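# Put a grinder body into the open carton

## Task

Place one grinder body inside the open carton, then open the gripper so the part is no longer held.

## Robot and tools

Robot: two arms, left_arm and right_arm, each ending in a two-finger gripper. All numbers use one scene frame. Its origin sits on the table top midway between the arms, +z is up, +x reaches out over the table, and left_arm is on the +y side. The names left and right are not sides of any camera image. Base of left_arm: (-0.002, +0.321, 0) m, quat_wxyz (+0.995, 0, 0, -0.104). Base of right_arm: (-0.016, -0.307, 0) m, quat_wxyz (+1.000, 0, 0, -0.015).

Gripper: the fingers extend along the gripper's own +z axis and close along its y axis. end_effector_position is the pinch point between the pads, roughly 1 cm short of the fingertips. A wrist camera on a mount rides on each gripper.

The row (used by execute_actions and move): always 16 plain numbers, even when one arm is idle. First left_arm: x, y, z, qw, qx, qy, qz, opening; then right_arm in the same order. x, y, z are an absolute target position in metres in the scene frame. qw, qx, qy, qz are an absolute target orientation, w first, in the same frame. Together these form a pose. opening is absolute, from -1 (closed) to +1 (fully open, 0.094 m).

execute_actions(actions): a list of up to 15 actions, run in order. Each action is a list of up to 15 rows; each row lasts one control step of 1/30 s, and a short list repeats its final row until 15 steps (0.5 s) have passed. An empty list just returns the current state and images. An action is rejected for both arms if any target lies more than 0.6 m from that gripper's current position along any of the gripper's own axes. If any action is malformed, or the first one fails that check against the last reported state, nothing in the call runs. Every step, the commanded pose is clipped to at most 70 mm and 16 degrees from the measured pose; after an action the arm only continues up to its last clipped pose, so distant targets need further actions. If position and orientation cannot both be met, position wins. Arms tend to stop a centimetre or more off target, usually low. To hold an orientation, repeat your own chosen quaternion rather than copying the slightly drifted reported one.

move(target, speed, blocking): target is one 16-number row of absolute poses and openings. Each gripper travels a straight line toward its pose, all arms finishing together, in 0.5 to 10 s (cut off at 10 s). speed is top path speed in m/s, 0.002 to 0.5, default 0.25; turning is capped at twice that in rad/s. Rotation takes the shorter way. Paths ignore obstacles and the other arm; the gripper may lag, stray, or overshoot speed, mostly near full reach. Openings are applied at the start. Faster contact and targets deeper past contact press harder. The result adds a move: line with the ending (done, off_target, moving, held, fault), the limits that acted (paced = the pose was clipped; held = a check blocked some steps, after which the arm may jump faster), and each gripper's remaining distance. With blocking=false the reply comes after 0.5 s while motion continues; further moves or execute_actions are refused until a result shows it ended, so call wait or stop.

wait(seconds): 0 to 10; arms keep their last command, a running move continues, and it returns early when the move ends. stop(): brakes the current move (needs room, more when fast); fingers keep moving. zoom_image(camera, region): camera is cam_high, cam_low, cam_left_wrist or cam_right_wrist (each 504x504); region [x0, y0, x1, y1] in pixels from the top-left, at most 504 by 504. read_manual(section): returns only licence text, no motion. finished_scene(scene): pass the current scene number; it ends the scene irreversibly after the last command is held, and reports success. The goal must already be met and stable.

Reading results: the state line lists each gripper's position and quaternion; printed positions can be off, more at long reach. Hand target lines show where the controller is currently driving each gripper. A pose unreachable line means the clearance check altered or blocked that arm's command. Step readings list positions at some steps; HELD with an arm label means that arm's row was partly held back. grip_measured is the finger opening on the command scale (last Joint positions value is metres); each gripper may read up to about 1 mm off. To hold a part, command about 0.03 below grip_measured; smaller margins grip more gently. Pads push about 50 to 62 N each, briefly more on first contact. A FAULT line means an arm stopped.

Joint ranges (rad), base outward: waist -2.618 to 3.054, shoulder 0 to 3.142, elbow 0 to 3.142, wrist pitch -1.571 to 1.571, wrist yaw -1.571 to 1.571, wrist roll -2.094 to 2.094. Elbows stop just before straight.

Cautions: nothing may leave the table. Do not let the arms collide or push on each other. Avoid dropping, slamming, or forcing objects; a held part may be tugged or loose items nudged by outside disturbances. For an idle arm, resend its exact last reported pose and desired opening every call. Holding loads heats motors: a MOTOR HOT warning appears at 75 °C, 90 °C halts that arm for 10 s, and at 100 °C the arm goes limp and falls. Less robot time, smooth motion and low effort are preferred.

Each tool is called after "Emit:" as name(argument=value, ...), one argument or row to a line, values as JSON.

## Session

Emit:
execute_actions(
  actions=[],
)

Scene clock: 0.00 s.
left_arm: end_effector_position=(+0.1914, +0.0830, +0.1588) grip_measured=+1.000 end_effector_quat_wxyz=(+0.086, +0.375, +0.803, -0.455) | right_arm: end_effector_position=(+0.4588, -0.0040, +0.3066) grip_measured=+1.000 end_effector_quat_wxyz=(+0.330, +0.140, +0.866, +0.349)
Joint positions: left_arm=[-0.193  1.448  1.003 -0.912  0.946  0.363  0.094] | right_arm=[ 0.565  1.934  1.998 -0.636 -0.099  0.909  0.094]
Joint velocities: left_arm=[-0.002 -0.002 -0.017 -0.007  0.022 -0.022  0.   ] | right_arm=[ 0.002 -0.012 -0.017 -0.081  0.007 -0.066  0.   ]
Motor temperatures (°C, as the motors report them): left_arm=[20 18 17 19 18 17] | right_arm=[18 23 22 20 20 16]
Hand target (left_arm): +0.193, +0.081, +0.167; +0.097, +0.381, +0.796, -0.461
Hand target (right_arm): +0.458, -0.005, +0.324; +0.346, +0.135, +0.856, +0.359

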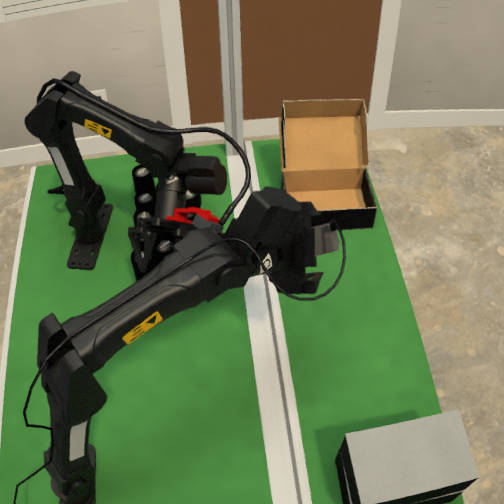

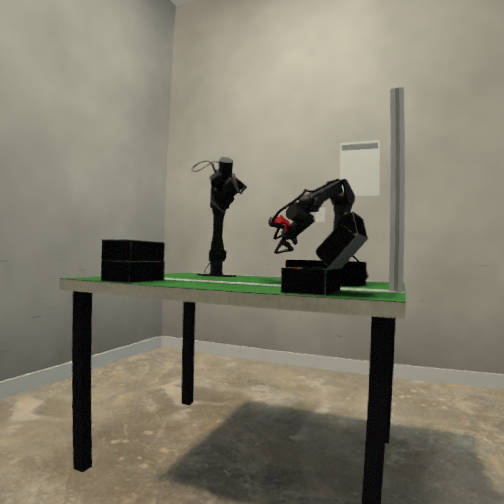

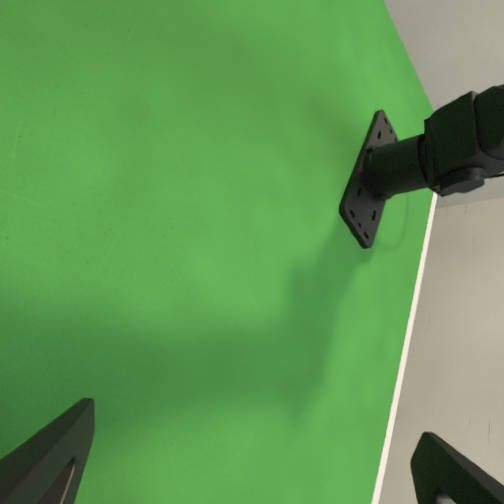

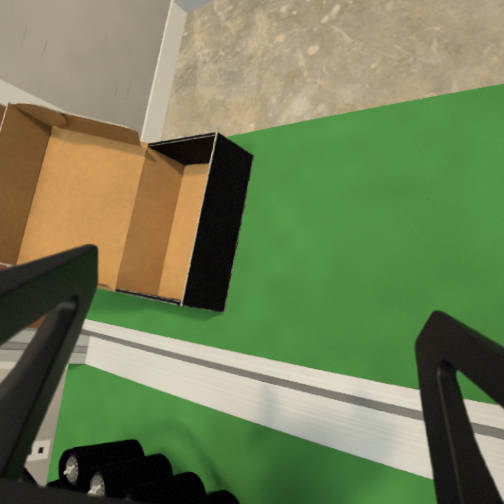

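Emit:
move(
  target=[0.22,0.12,0.19,0,0,1,0,0.6,0.3,-0.4,0.28,0.3,0,0.954,0,1],
  speed=0.35,
)

Scene clock: 5.37 s.
left_arm: end_effector_position=(+0.2181, +0.1219, +0.1831) grip_measured=+0.603 end_effector_quat_wxyz=(-0.002, -0.005, +1.000, -0.001) | right_arm: end_effector_position=(+0.3058, -0.4058, +0.2769) grip_measured=+1.000 end_effector_quat_wxyz=(+0.290, +0.002, +0.957, -0.001)
Joint positions: left_arm=[-0.527  1.687  1.649 -1.534  0.005 -0.745  0.075] | right_arm=[-0.39   1.411  1.605 -1.216 -0.224 -0.351  0.094]
Joint velocities: left_arm=[-0.002  0.002  0.007  0.037  0.081  0.007 -0.   ] | right_arm=[ 0.007 -0.002 -0.002  0.022 -0.007  0.007  0.   ]
Motor temperatures (°C, as the motors report them): left_arm=[20 18 18 19 18 17] | right_arm=[18 25 22 21 20 16]
Hand target (left_arm): +0.220, +0.120, +0.188; +0.004, -0.004, +1.000, +0.001
Hand target (right_arm): +0.302, -0.404, +0.283; +0.300, +0.000, +0.954, +0.002
Off the commanded pose (left_arm): 0.007 m, 1 deg.
Off the commanded pose (right_arm): 0.009 m, 1 deg.
move: done

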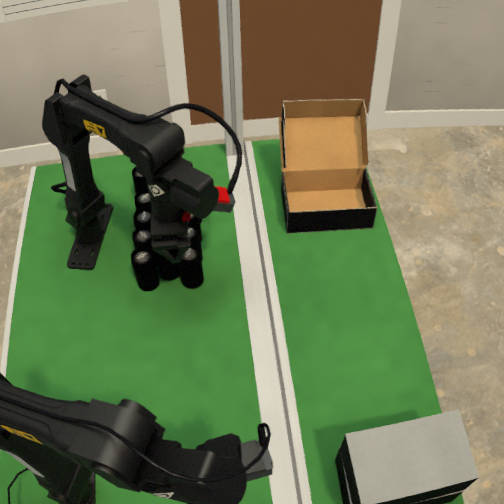

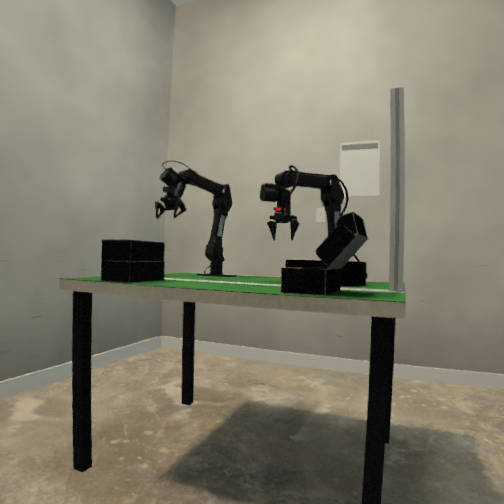

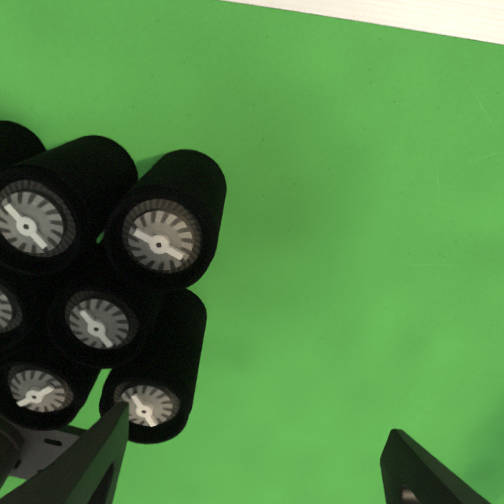

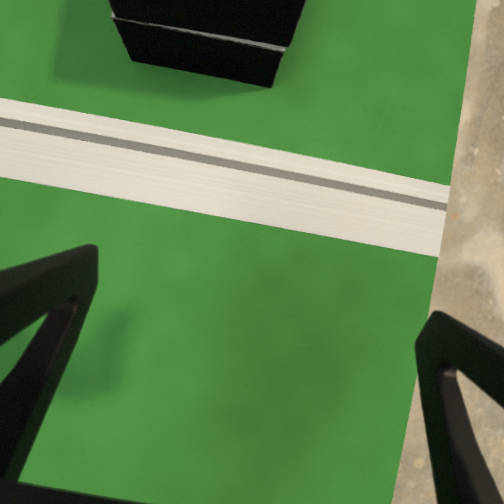

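Emit:
move(
  target=[0.233,0.168,0.13,0,0.383,0.924,0,0.6,0.3,-0.4,0.28,0.3,0,0.954,0,1],
  speed=0.3,
)

Scene clock: 10.17 s.
left_arm: end_effector_position=(+0.2293, +0.1672, +0.1244) grip_measured=+0.603 end_effector_quat_wxyz=(-0.019, +0.383, +0.924, +0.004) | right_arm: end_effector_position=(+0.3010, -0.4036, +0.2736) grip_measured=+1.000 end_effector_quat_wxyz=(+0.286, +0.002, +0.958, +0.001)
Joint positions: left_arm=[-0.382  1.631  1.353 -1.332 -0.001  0.195  0.075] | right_arm=[-0.39   1.394  1.58  -1.217 -0.225 -0.352  0.094]
Joint velocities: left_arm=[-0.007 -0.007 -0.007  0.022 -0.066  0.022  0.001] | right_arm=[ 0.002  0.002 -0.037 -0.007  0.022  0.095  0.   ]
Motor temperatures (°C, as the motors report them): left_arm=[20 19 18 19 18 17] | right_arm=[18 25 23 21 20 16]
Hand target (left_arm): +0.232, +0.168, +0.130; +0.001, +0.383, +0.924, -0.001
Hand target (right_arm): +0.300, -0.400, +0.280; +0.300, -0.000, +0.954, -0.000
Off the commanded pose (left_arm): 0.007 m, 2 deg.
Off the commanded pose (right_arm): 0.007 m, 2 deg.
move: done

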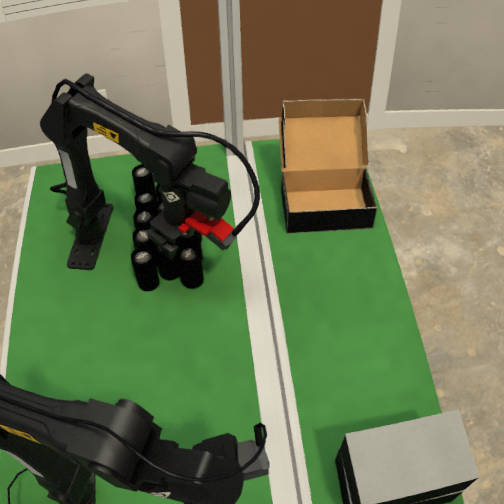

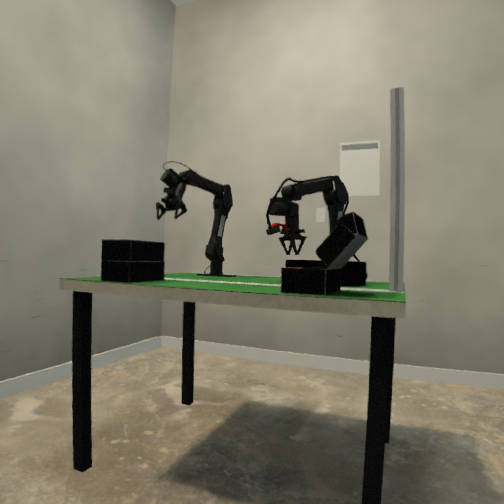

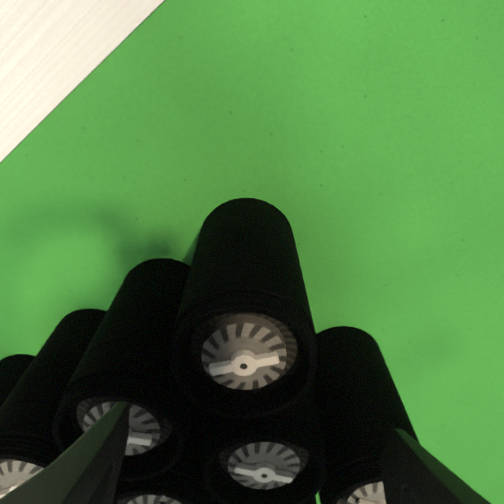

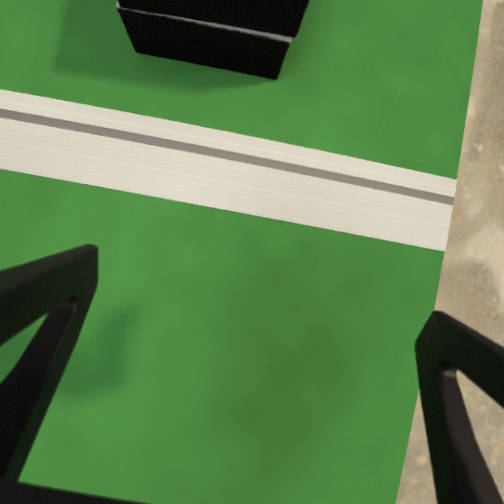

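Emit:
move(
  target=[0.236,0.170,0.098,0,0.383,0.924,0,0.42,0.3,-0.4,0.28,0.3,0,0.954,0,1],
  speed=0.05,
)

Scene clock: 15.67 s.
left_arm: end_effector_position=(+0.2325, +0.1694, +0.0971) grip_measured=+0.423 end_effector_quat_wxyz=(-0.011, +0.384, +0.923, +0.002) | right_arm: end_effector_position=(+0.3010, -0.4036, +0.2736) grip_measured=+1.000 end_effector_quat_wxyz=(+0.286, +0.002, +0.958, +0.001)
Joint positions: left_arm=[-0.37   1.631  1.245 -1.208 -0.001  0.21   0.067] | right_arm=[-0.39   1.394  1.58  -1.217 -0.225 -0.352  0.094]
Joint velocities: left_arm=[-0.002  0.017 -0.002 -0.007 -0.037 -0.037  0.   ] | right_arm=[-0.002 -0.027 -0.017 -0.051 -0.051  0.066  0.   ]
Motor temperatures (°C, as the motors report them): left_arm=[20 20 18 19 18 17] | right_arm=[18 25 23 22 20 16]
Hand target (left_arm): +0.236, +0.170, +0.098; -0.000, +0.383, +0.924, -0.000
Hand target (right_arm): +0.300, -0.400, +0.280; +0.300, -0.000, +0.954, -0.000
Off the commanded pose (left_arm): 0.004 m, 1 deg.
Off the commanded pose (right_arm): 0.007 m, 2 deg.
move: done

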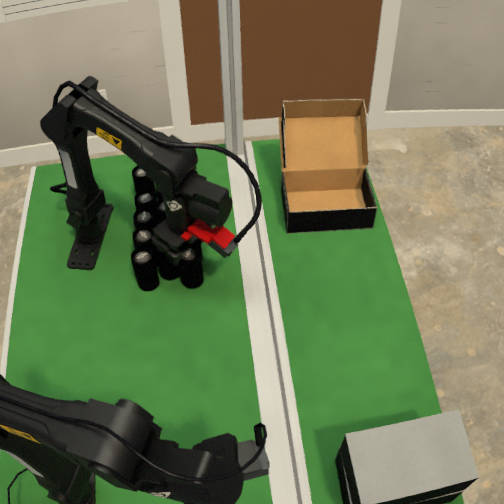

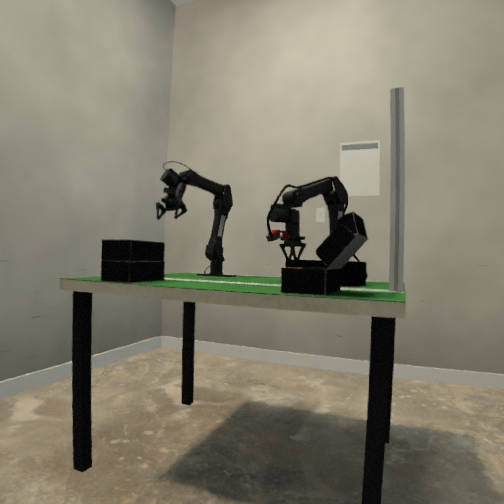

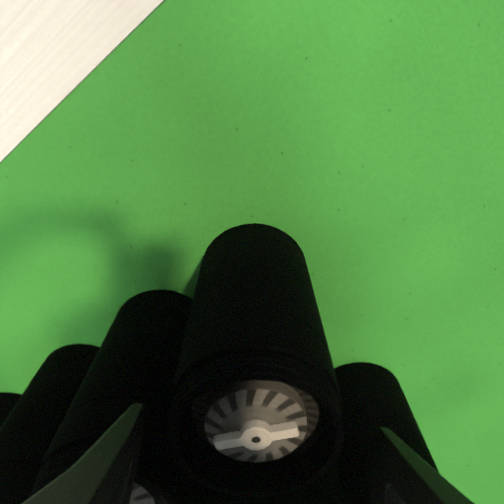

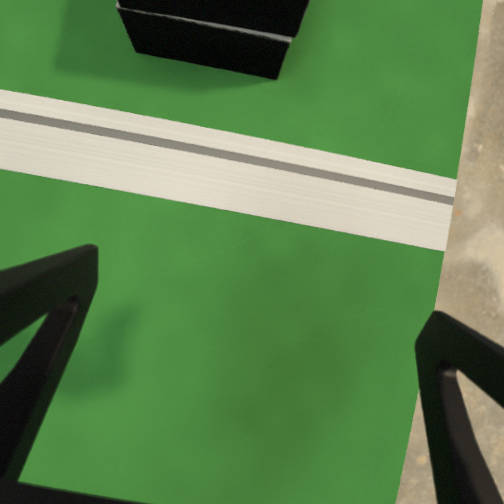

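Emit:
move(
  target=[0.232,0.174,0.066,0,0.383,0.924,0,0.42,0.3,-0.4,0.28,0.3,0,0.954,0,1],
  speed=0.04,
)

Emit:
move(
  target=[0.232,0.174,0.066,0,0.383,0.924,0,0.1,0.3,-0.4,0.28,0.3,0,0.954,0,1],
  speed=0.04,
)

Scene clock: 19.17 s.
left_arm: end_effector_position=(+0.2349, +0.1678, +0.0680) grip_measured=+0.423 end_effector_quat_wxyz=(+0.007, +0.389, +0.921, -0.001) | right_arm: end_effector_position=(+0.3010, -0.4036, +0.2736) grip_measured=+1.000 end_effector_quat_wxyz=(+0.286, +0.002, +0.958, +0.001)
Joint positions: left_arm=[-0.37   1.631  1.127 -1.054 -0.001  0.22   0.067] | right_arm=[-0.39   1.394  1.58  -1.217 -0.225 -0.352  0.094]
Joint velocities: left_arm=[-0.002  0.012  0.017  0.022 -0.066  0.007  0.   ] | right_arm=[ 0.002 -0.002  0.017 -0.007  0.022 -0.022  0.   ]
Motor temperatures (°C, as the motors report them): left_arm=[20 20 18 19 18 17] | right_arm=[18 25 23 22 20 16]
Hand target (left_arm): +0.232, +0.174, +0.066; +0.000, +0.383, +0.924, -0.000
Hand target (right_arm): +0.300, -0.400, +0.280; +0.300, -0.000, +0.954, -0.000
Off the commanded pose (left_arm): 0.007 m, 1 deg.
Off the commanded pose (right_arm): 0.007 m, 2 deg.
move: done

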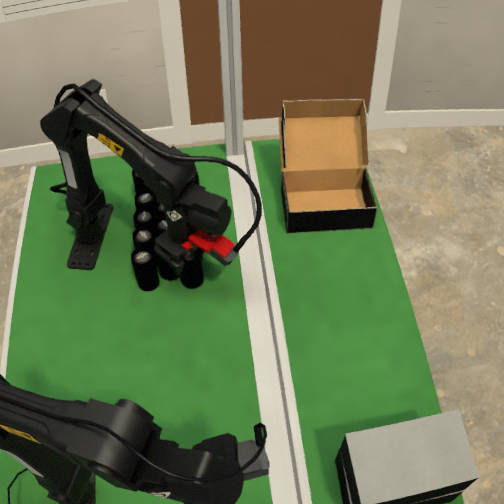

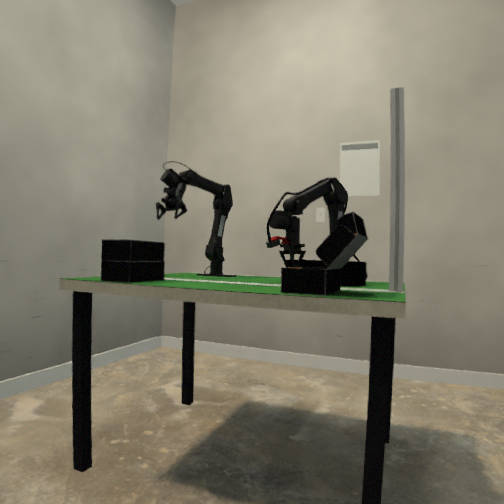

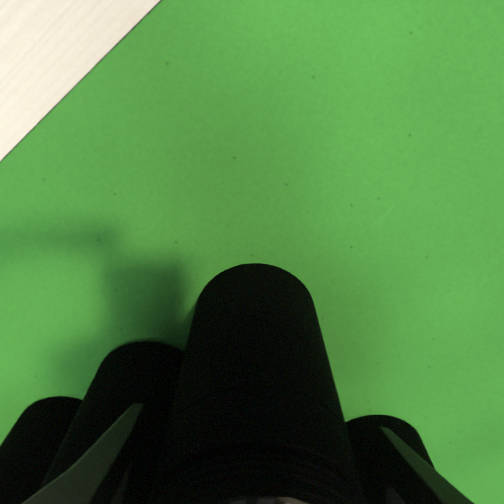

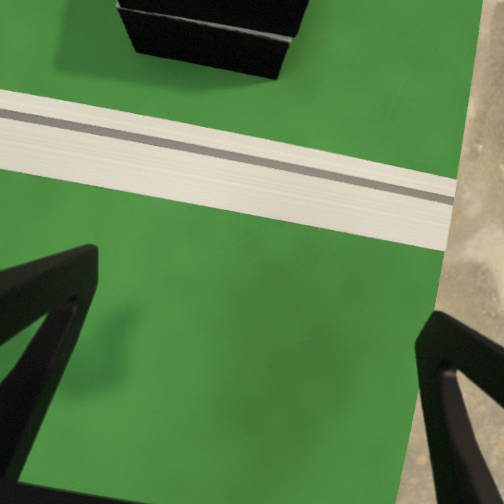

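Scene clock: 19.87 s.
left_arm: end_effector_position=(+0.2356, +0.1677, +0.0680) grip_measured=+0.103 end_effector_quat_wxyz=(+0.008, +0.389, +0.921, -0.000) | right_arm: end_effector_position=(+0.3010, -0.4036, +0.2736) grip_measured=+1.000 end_effector_quat_wxyz=(+0.286, +0.002, +0.958, +0.001)
Joint positions: left_arm=[-0.37   1.631  1.127 -1.051 -0.003  0.22   0.052] | right_arm=[-0.39   1.394  1.58  -1.217 -0.225 -0.352  0.094]
Joint velocities: left_arm=[-0.002 -0.002  0.012 -0.051  0.066  0.037 -0.001] | right_arm=[-0.017 -0.017  0.002 -0.11   0.007 -0.022  0.   ]
Motor temperatures (°C, as the motors report them): left_arm=[20 20 18 19 18 17] | right_arm=[18 25 23 22 20 16]
Hand target (left_arm): +0.232, +0.174, +0.066; +0.000, +0.383, +0.924, +0.000
Hand target (right_arm): +0.300, -0.400, +0.280; +0.300, -0.000, +0.954, -0.000
Off the commanded pose (left_arm): 0.008 m, 1 deg.
Off the commanded pose (right_arm): 0.007 m, 2 deg.
move: done

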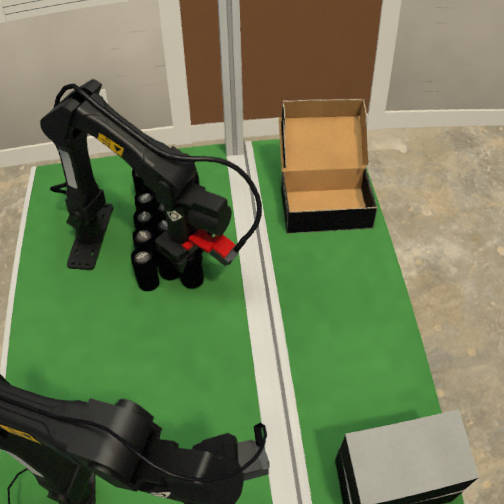

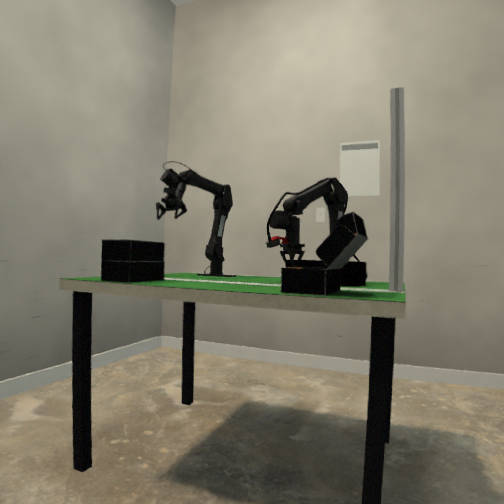

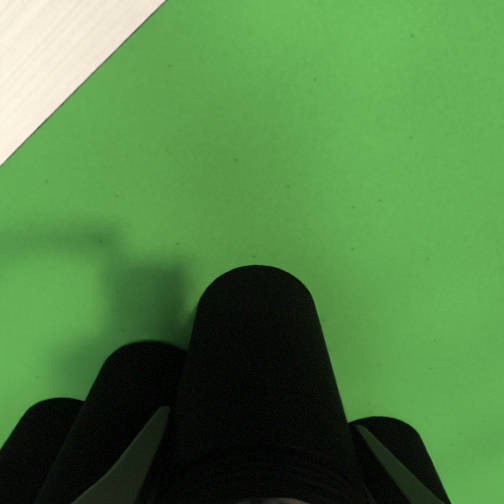

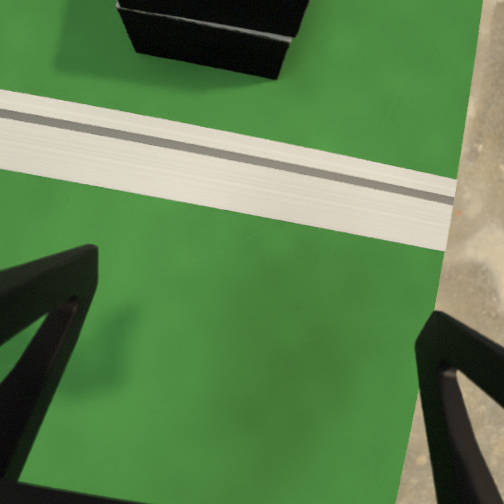

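Gripper is ahead of the centre. Reopen, move back, close.

Emit:
move(
  target=[0.221,0.185,0.066,0,0.383,0.924,0,0.3,0.3,-0.4,0.28,0.3,0,0.954,0,1],
  speed=0.03,
)

Emit:
move(
  target=[0.221,0.185,0.066,0,0.383,0.924,0,0.05,0.3,-0.4,0.28,0.3,0,0.954,0,1],
  speed=0.04,
)

Scene clock: 23.63 s.
left_arm: end_effector_position=(+0.2311, +0.1739, +0.0652) grip_measured=+0.297 end_effector_quat_wxyz=(+0.015, +0.390, +0.921, -0.003) | right_arm: end_effector_position=(+0.3010, -0.4036, +0.2736) grip_measured=+1.000 end_effector_quat_wxyz=(+0.286, +0.002, +0.958, +0.001)
Joint positions: left_arm=[-0.358  1.594  1.077 -1.024  0.     0.234  0.061] | right_arm=[-0.39   1.394  1.58  -1.217 -0.225 -0.352  0.094]
Joint velocities: left_arm=[ 0.002  0.012  0.007 -0.037  0.022 -0.037 -0.   ] | right_arm=[ 0.002  0.002 -0.022  0.022 -0.037 -0.022  0.   ]
Motor temperatures (°C, as the motors report them): left_arm=[20 20 18 19 18 17] | right_arm=[18 25 23 22 20 16]
Hand target (left_arm): +0.221, +0.184, +0.066; -0.000, +0.383, +0.924, -0.000
Hand target (right_arm): +0.300, -0.400, +0.280; +0.300, -0.000, +0.954, -0.000
Off the commanded pose (left_arm): 0.015 m, 2 deg.
Off the commanded pose (right_arm): 0.007 m, 2 deg.
move: off_target (left_arm)

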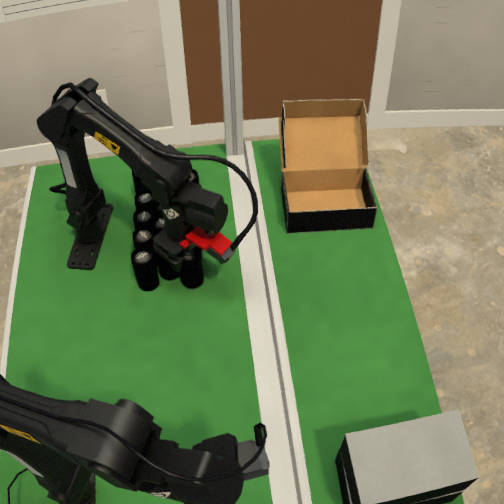

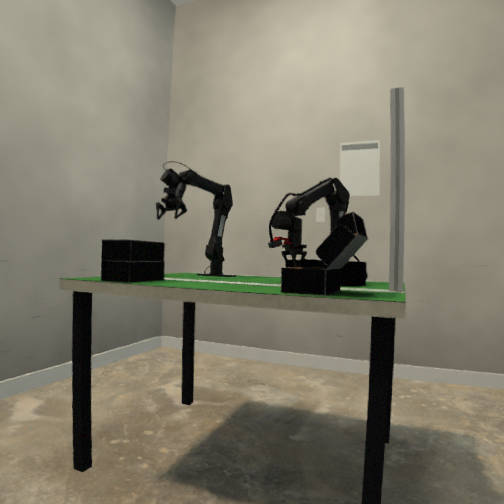

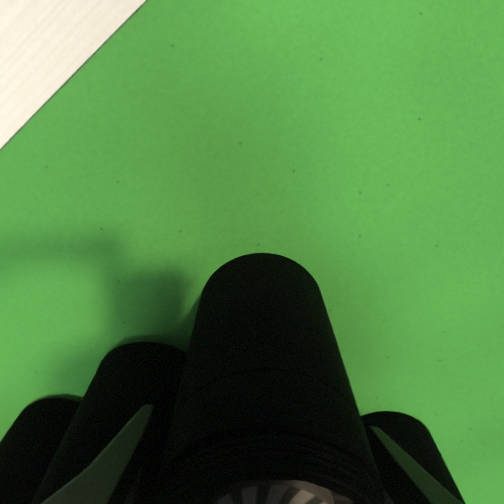

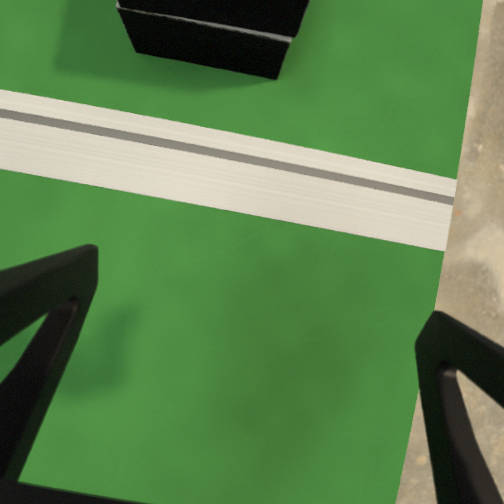

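Scene clock: 24.33 s.
left_arm: end_effector_position=(+0.2320, +0.1730, +0.0653) grip_measured=+0.061 end_effector_quat_wxyz=(+0.017, +0.391, +0.920, -0.003) | right_arm: end_effector_position=(+0.3010, -0.4036, +0.2736) grip_measured=+1.000 end_effector_quat_wxyz=(+0.286, +0.002, +0.958, +0.001)
Joint positions: left_arm=[-0.358  1.594  1.077 -1.019  0.001  0.236  0.05 ] | right_arm=[-0.39   1.394  1.58  -1.217 -0.225 -0.352  0.094]
Joint velocities: left_arm=[-0.017 -0.002 -0.007  0.037 -0.022  0.022  0.   ] | right_arm=[ 0.002 -0.002  0.017 -0.022 -0.007 -0.066  0.   ]
Motor temperatures (°C, as the motors report them): left_arm=[20 20 18 19 18 17] | right_arm=[18 25 23 22 20 16]
Hand target (left_arm): +0.221, +0.184, +0.066; +0.000, +0.383, +0.924, -0.000
Hand target (right_arm): +0.300, -0.400, +0.280; +0.300, -0.000, +0.954, -0.000
Off the commanded pose (left_arm): 0.016 m, 2 deg.
Off the commanded pose (right_arm): 0.007 m, 2 deg.
move: off_target (left_arm)

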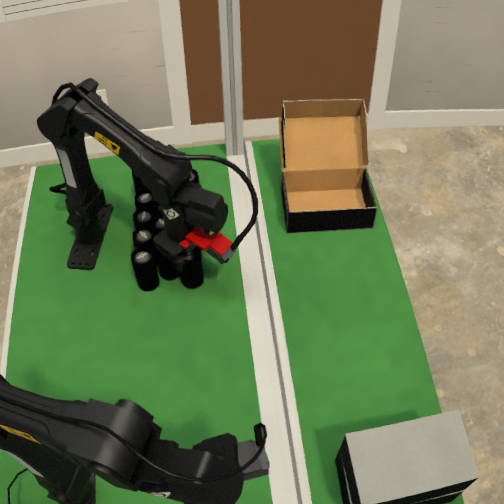

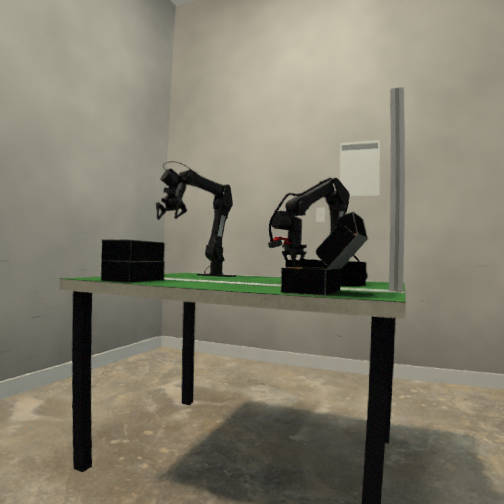

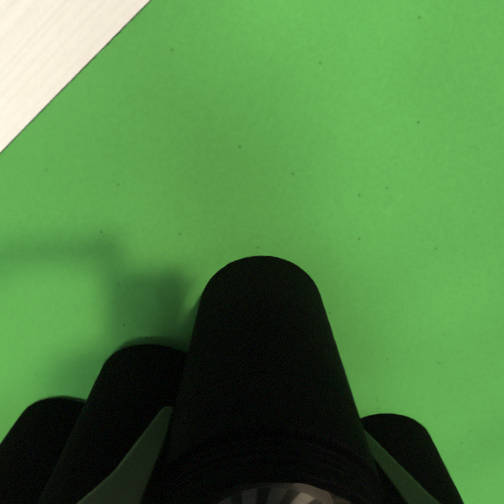

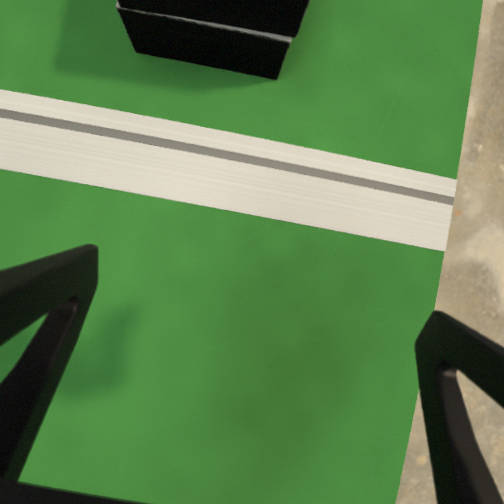

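Emit:
move(
  target=[0.235,0.168,0.11,0,0.383,0.924,0,0.025,0.3,-0.4,0.28,0.3,0,0.954,0,1],
  speed=0.1,
)

Emit:
move(
  target=[0.24,0.07,0.11,0,0.45,0.893,0,0.025,0.3,-0.4,0.28,0.3,0,0.954,0,1],
  speed=0.2,
)

Emit:
move(
  target=[0.154,-0.105,0.09,0,0.574,0.819,0,0.025,0.3,-0.4,0.28,0.3,0,0.954,0,1],
  speed=0.2,
)

Scene clock: 29.80 s.
left_arm: end_effector_position=(+0.2311, +0.1736, +0.1010) grip_measured=+0.048 end_effector_quat_wxyz=(-0.011, +0.381, +0.924, +0.001) | right_arm: end_effector_position=(+0.3010, -0.4036, +0.2736) grip_measured=+1.000 end_effector_quat_wxyz=(+0.286, +0.002, +0.958, +0.001)
Joint positions: left_arm=[-0.358  1.615  1.244 -1.221  0.002  0.215  0.049] | right_arm=[-0.39   1.394  1.58  -1.217 -0.225 -0.352  0.094]
Joint velocities: left_arm=[-0.002  0.017  0.007  0.022  0.007  0.022  0.   ] | right_arm=[-0.002  0.007 -0.012 -0.037 -0.007 -0.051  0.   ]
Motor temperatures (°C, as the motors report them): left_arm=[20 20 18 19 18 17] | right_arm=[18 25 23 22 20 16]
Hand target (left_arm): +0.235, +0.168, +0.110; +0.000, +0.383, +0.924, +0.000
Hand target (right_arm): +0.300, -0.400, +0.280; +0.300, -0.000, +0.954, -0.000
Off the commanded pose (left_arm): 0.011 m, 1 deg.
Off the commanded pose (right_arm): 0.007 m, 2 deg.
move: off_target (left_arm)

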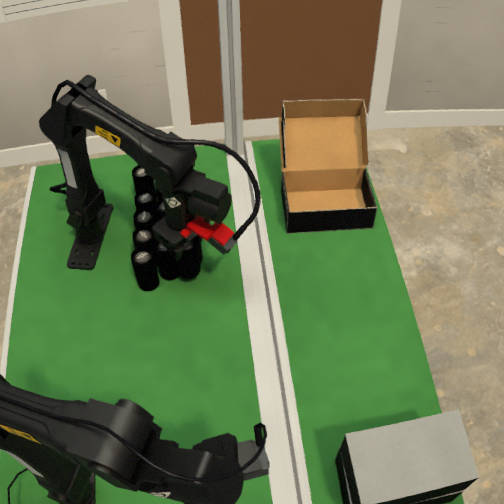

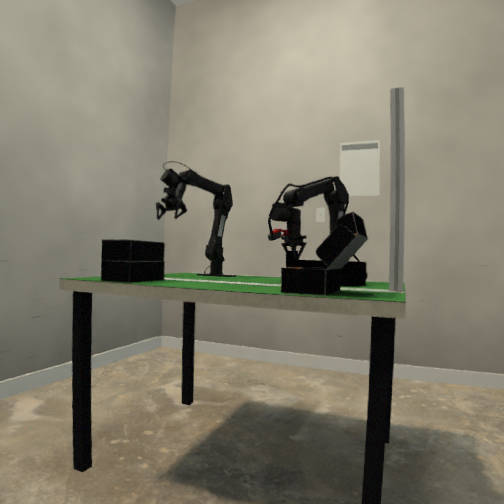

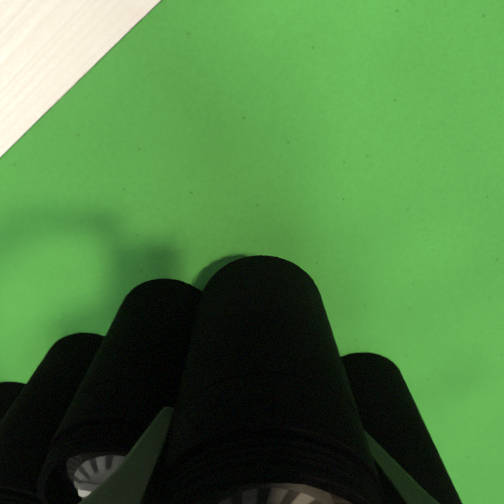

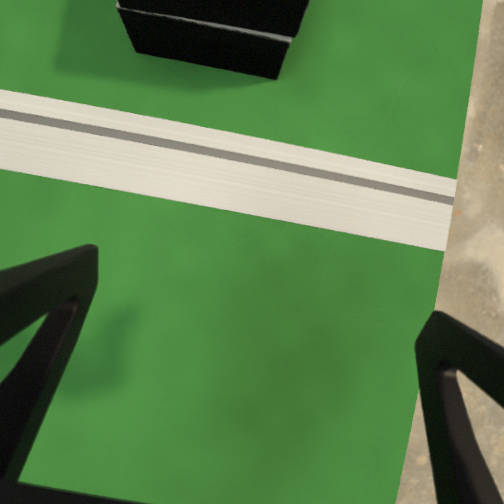

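Scene clock: 30.93 s.
left_arm: end_effector_position=(+0.2364, +0.0762, +0.0980) grip_measured=+0.048 end_effector_quat_wxyz=(-0.016, +0.453, +0.892, +0.005) | right_arm: end_effector_position=(+0.3010, -0.4036, +0.2736) grip_measured=+1.000 end_effector_quat_wxyz=(+0.286, +0.002, +0.958, +0.001)
Joint positions: left_arm=[-0.593  1.877  1.541 -1.269  0.001  0.138  0.049] | right_arm=[-0.39   1.394  1.58  -1.217 -0.225 -0.352  0.094]
Joint velocities: left_arm=[ 0.002 -0.017 -0.002 -0.066 -0.066 -0.022 -0.001] | right_arm=[-0.002 -0.012 -0.012 -0.037  0.007 -0.051  0.   ]
Motor temperatures (°C, as the motors report them): left_arm=[20 20 19 19 18 17] | right_arm=[18 25 23 22 20 16]
Hand target (left_arm): +0.241, +0.071, +0.110; -0.001, +0.450, +0.893, +0.001
Hand target (right_arm): +0.300, -0.400, +0.280; +0.300, -0.000, +0.954, -0.000
Off the commanded pose (left_arm): 0.014 m, 2 deg.
Off the commanded pose (right_arm): 0.007 m, 2 deg.
move: off_target (left_arm)

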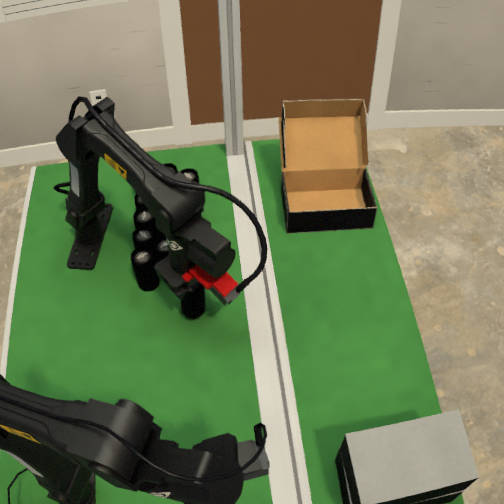

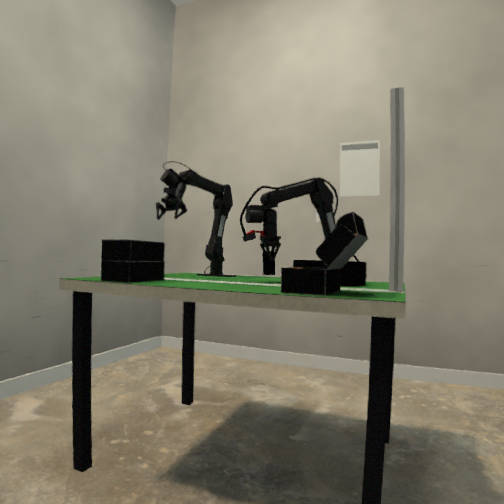

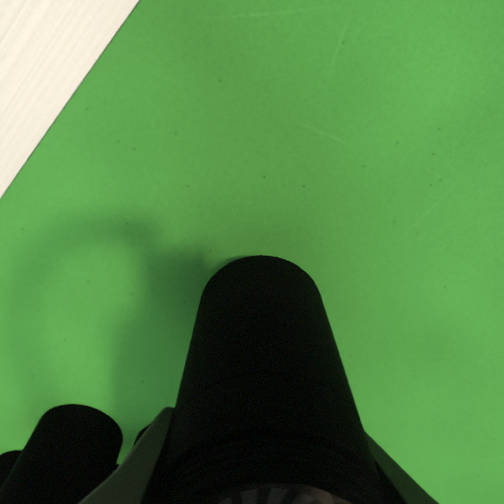

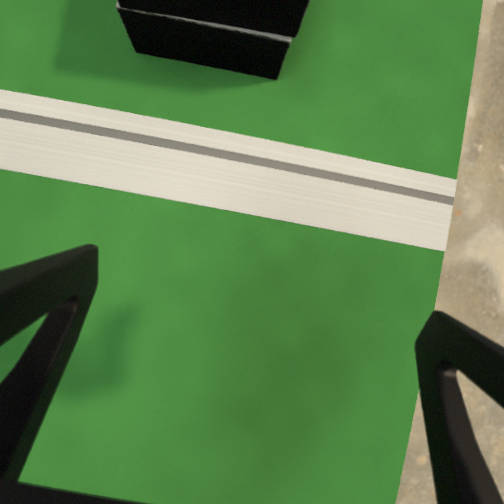

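Scene clock: 32.63 s.
left_arm: end_effector_position=(+0.1530, -0.1010, +0.0751) grip_measured=+0.048 end_effector_quat_wxyz=(-0.017, +0.578, +0.816, +0.011) | right_arm: end_effector_position=(+0.3010, -0.4036, +0.2736) grip_measured=+1.000 end_effector_quat_wxyz=(+0.286, +0.002, +0.958, +0.001)
Joint positions: left_arm=[-1.011  2.366  2.205 -1.449  0.002  0.013  0.049] | right_arm=[-0.39   1.394  1.58  -1.217 -0.225 -0.352  0.094]
Joint velocities: left_arm=[-0.002  0.002  0.007  0.022 -0.037 -0.022  0.001] | right_arm=[-0.002 -0.037 -0.007  0.007 -0.022  0.051  0.   ]
Motor temperatures (°C, as the motors report them): left_arm=[20 21 19 19 18 17] | right_arm=[18 25 23 22 20 16]
Hand target (left_arm): +0.157, -0.105, +0.090; -0.001, +0.574, +0.819, +0.002
Hand target (right_arm): +0.300, -0.400, +0.280; +0.300, -0.000, +0.954, -0.000
Off the commanded pose (left_arm): 0.016 m, 2 deg.
Off the commanded pose (right_arm): 0.007 m, 2 deg.
move: off_target (left_arm)

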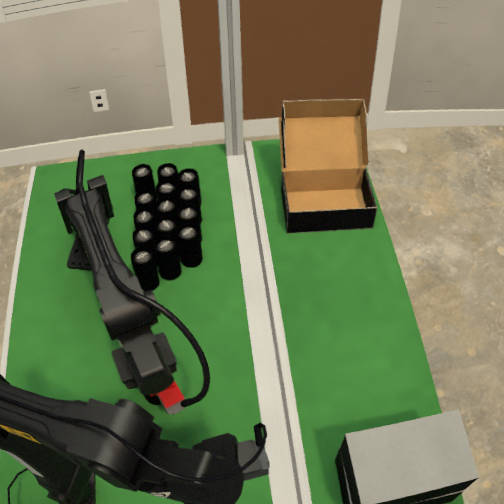

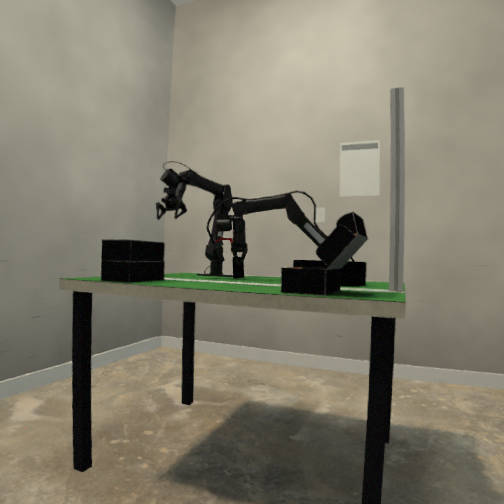

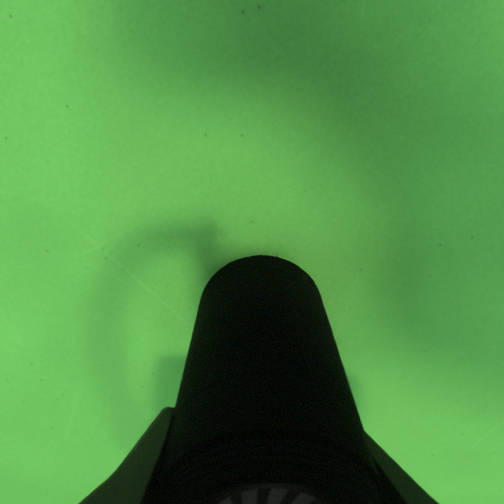

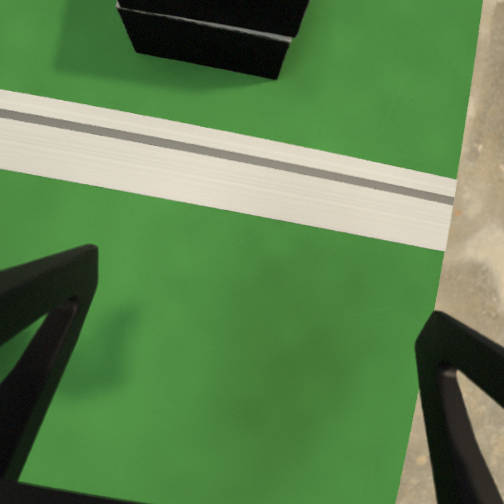

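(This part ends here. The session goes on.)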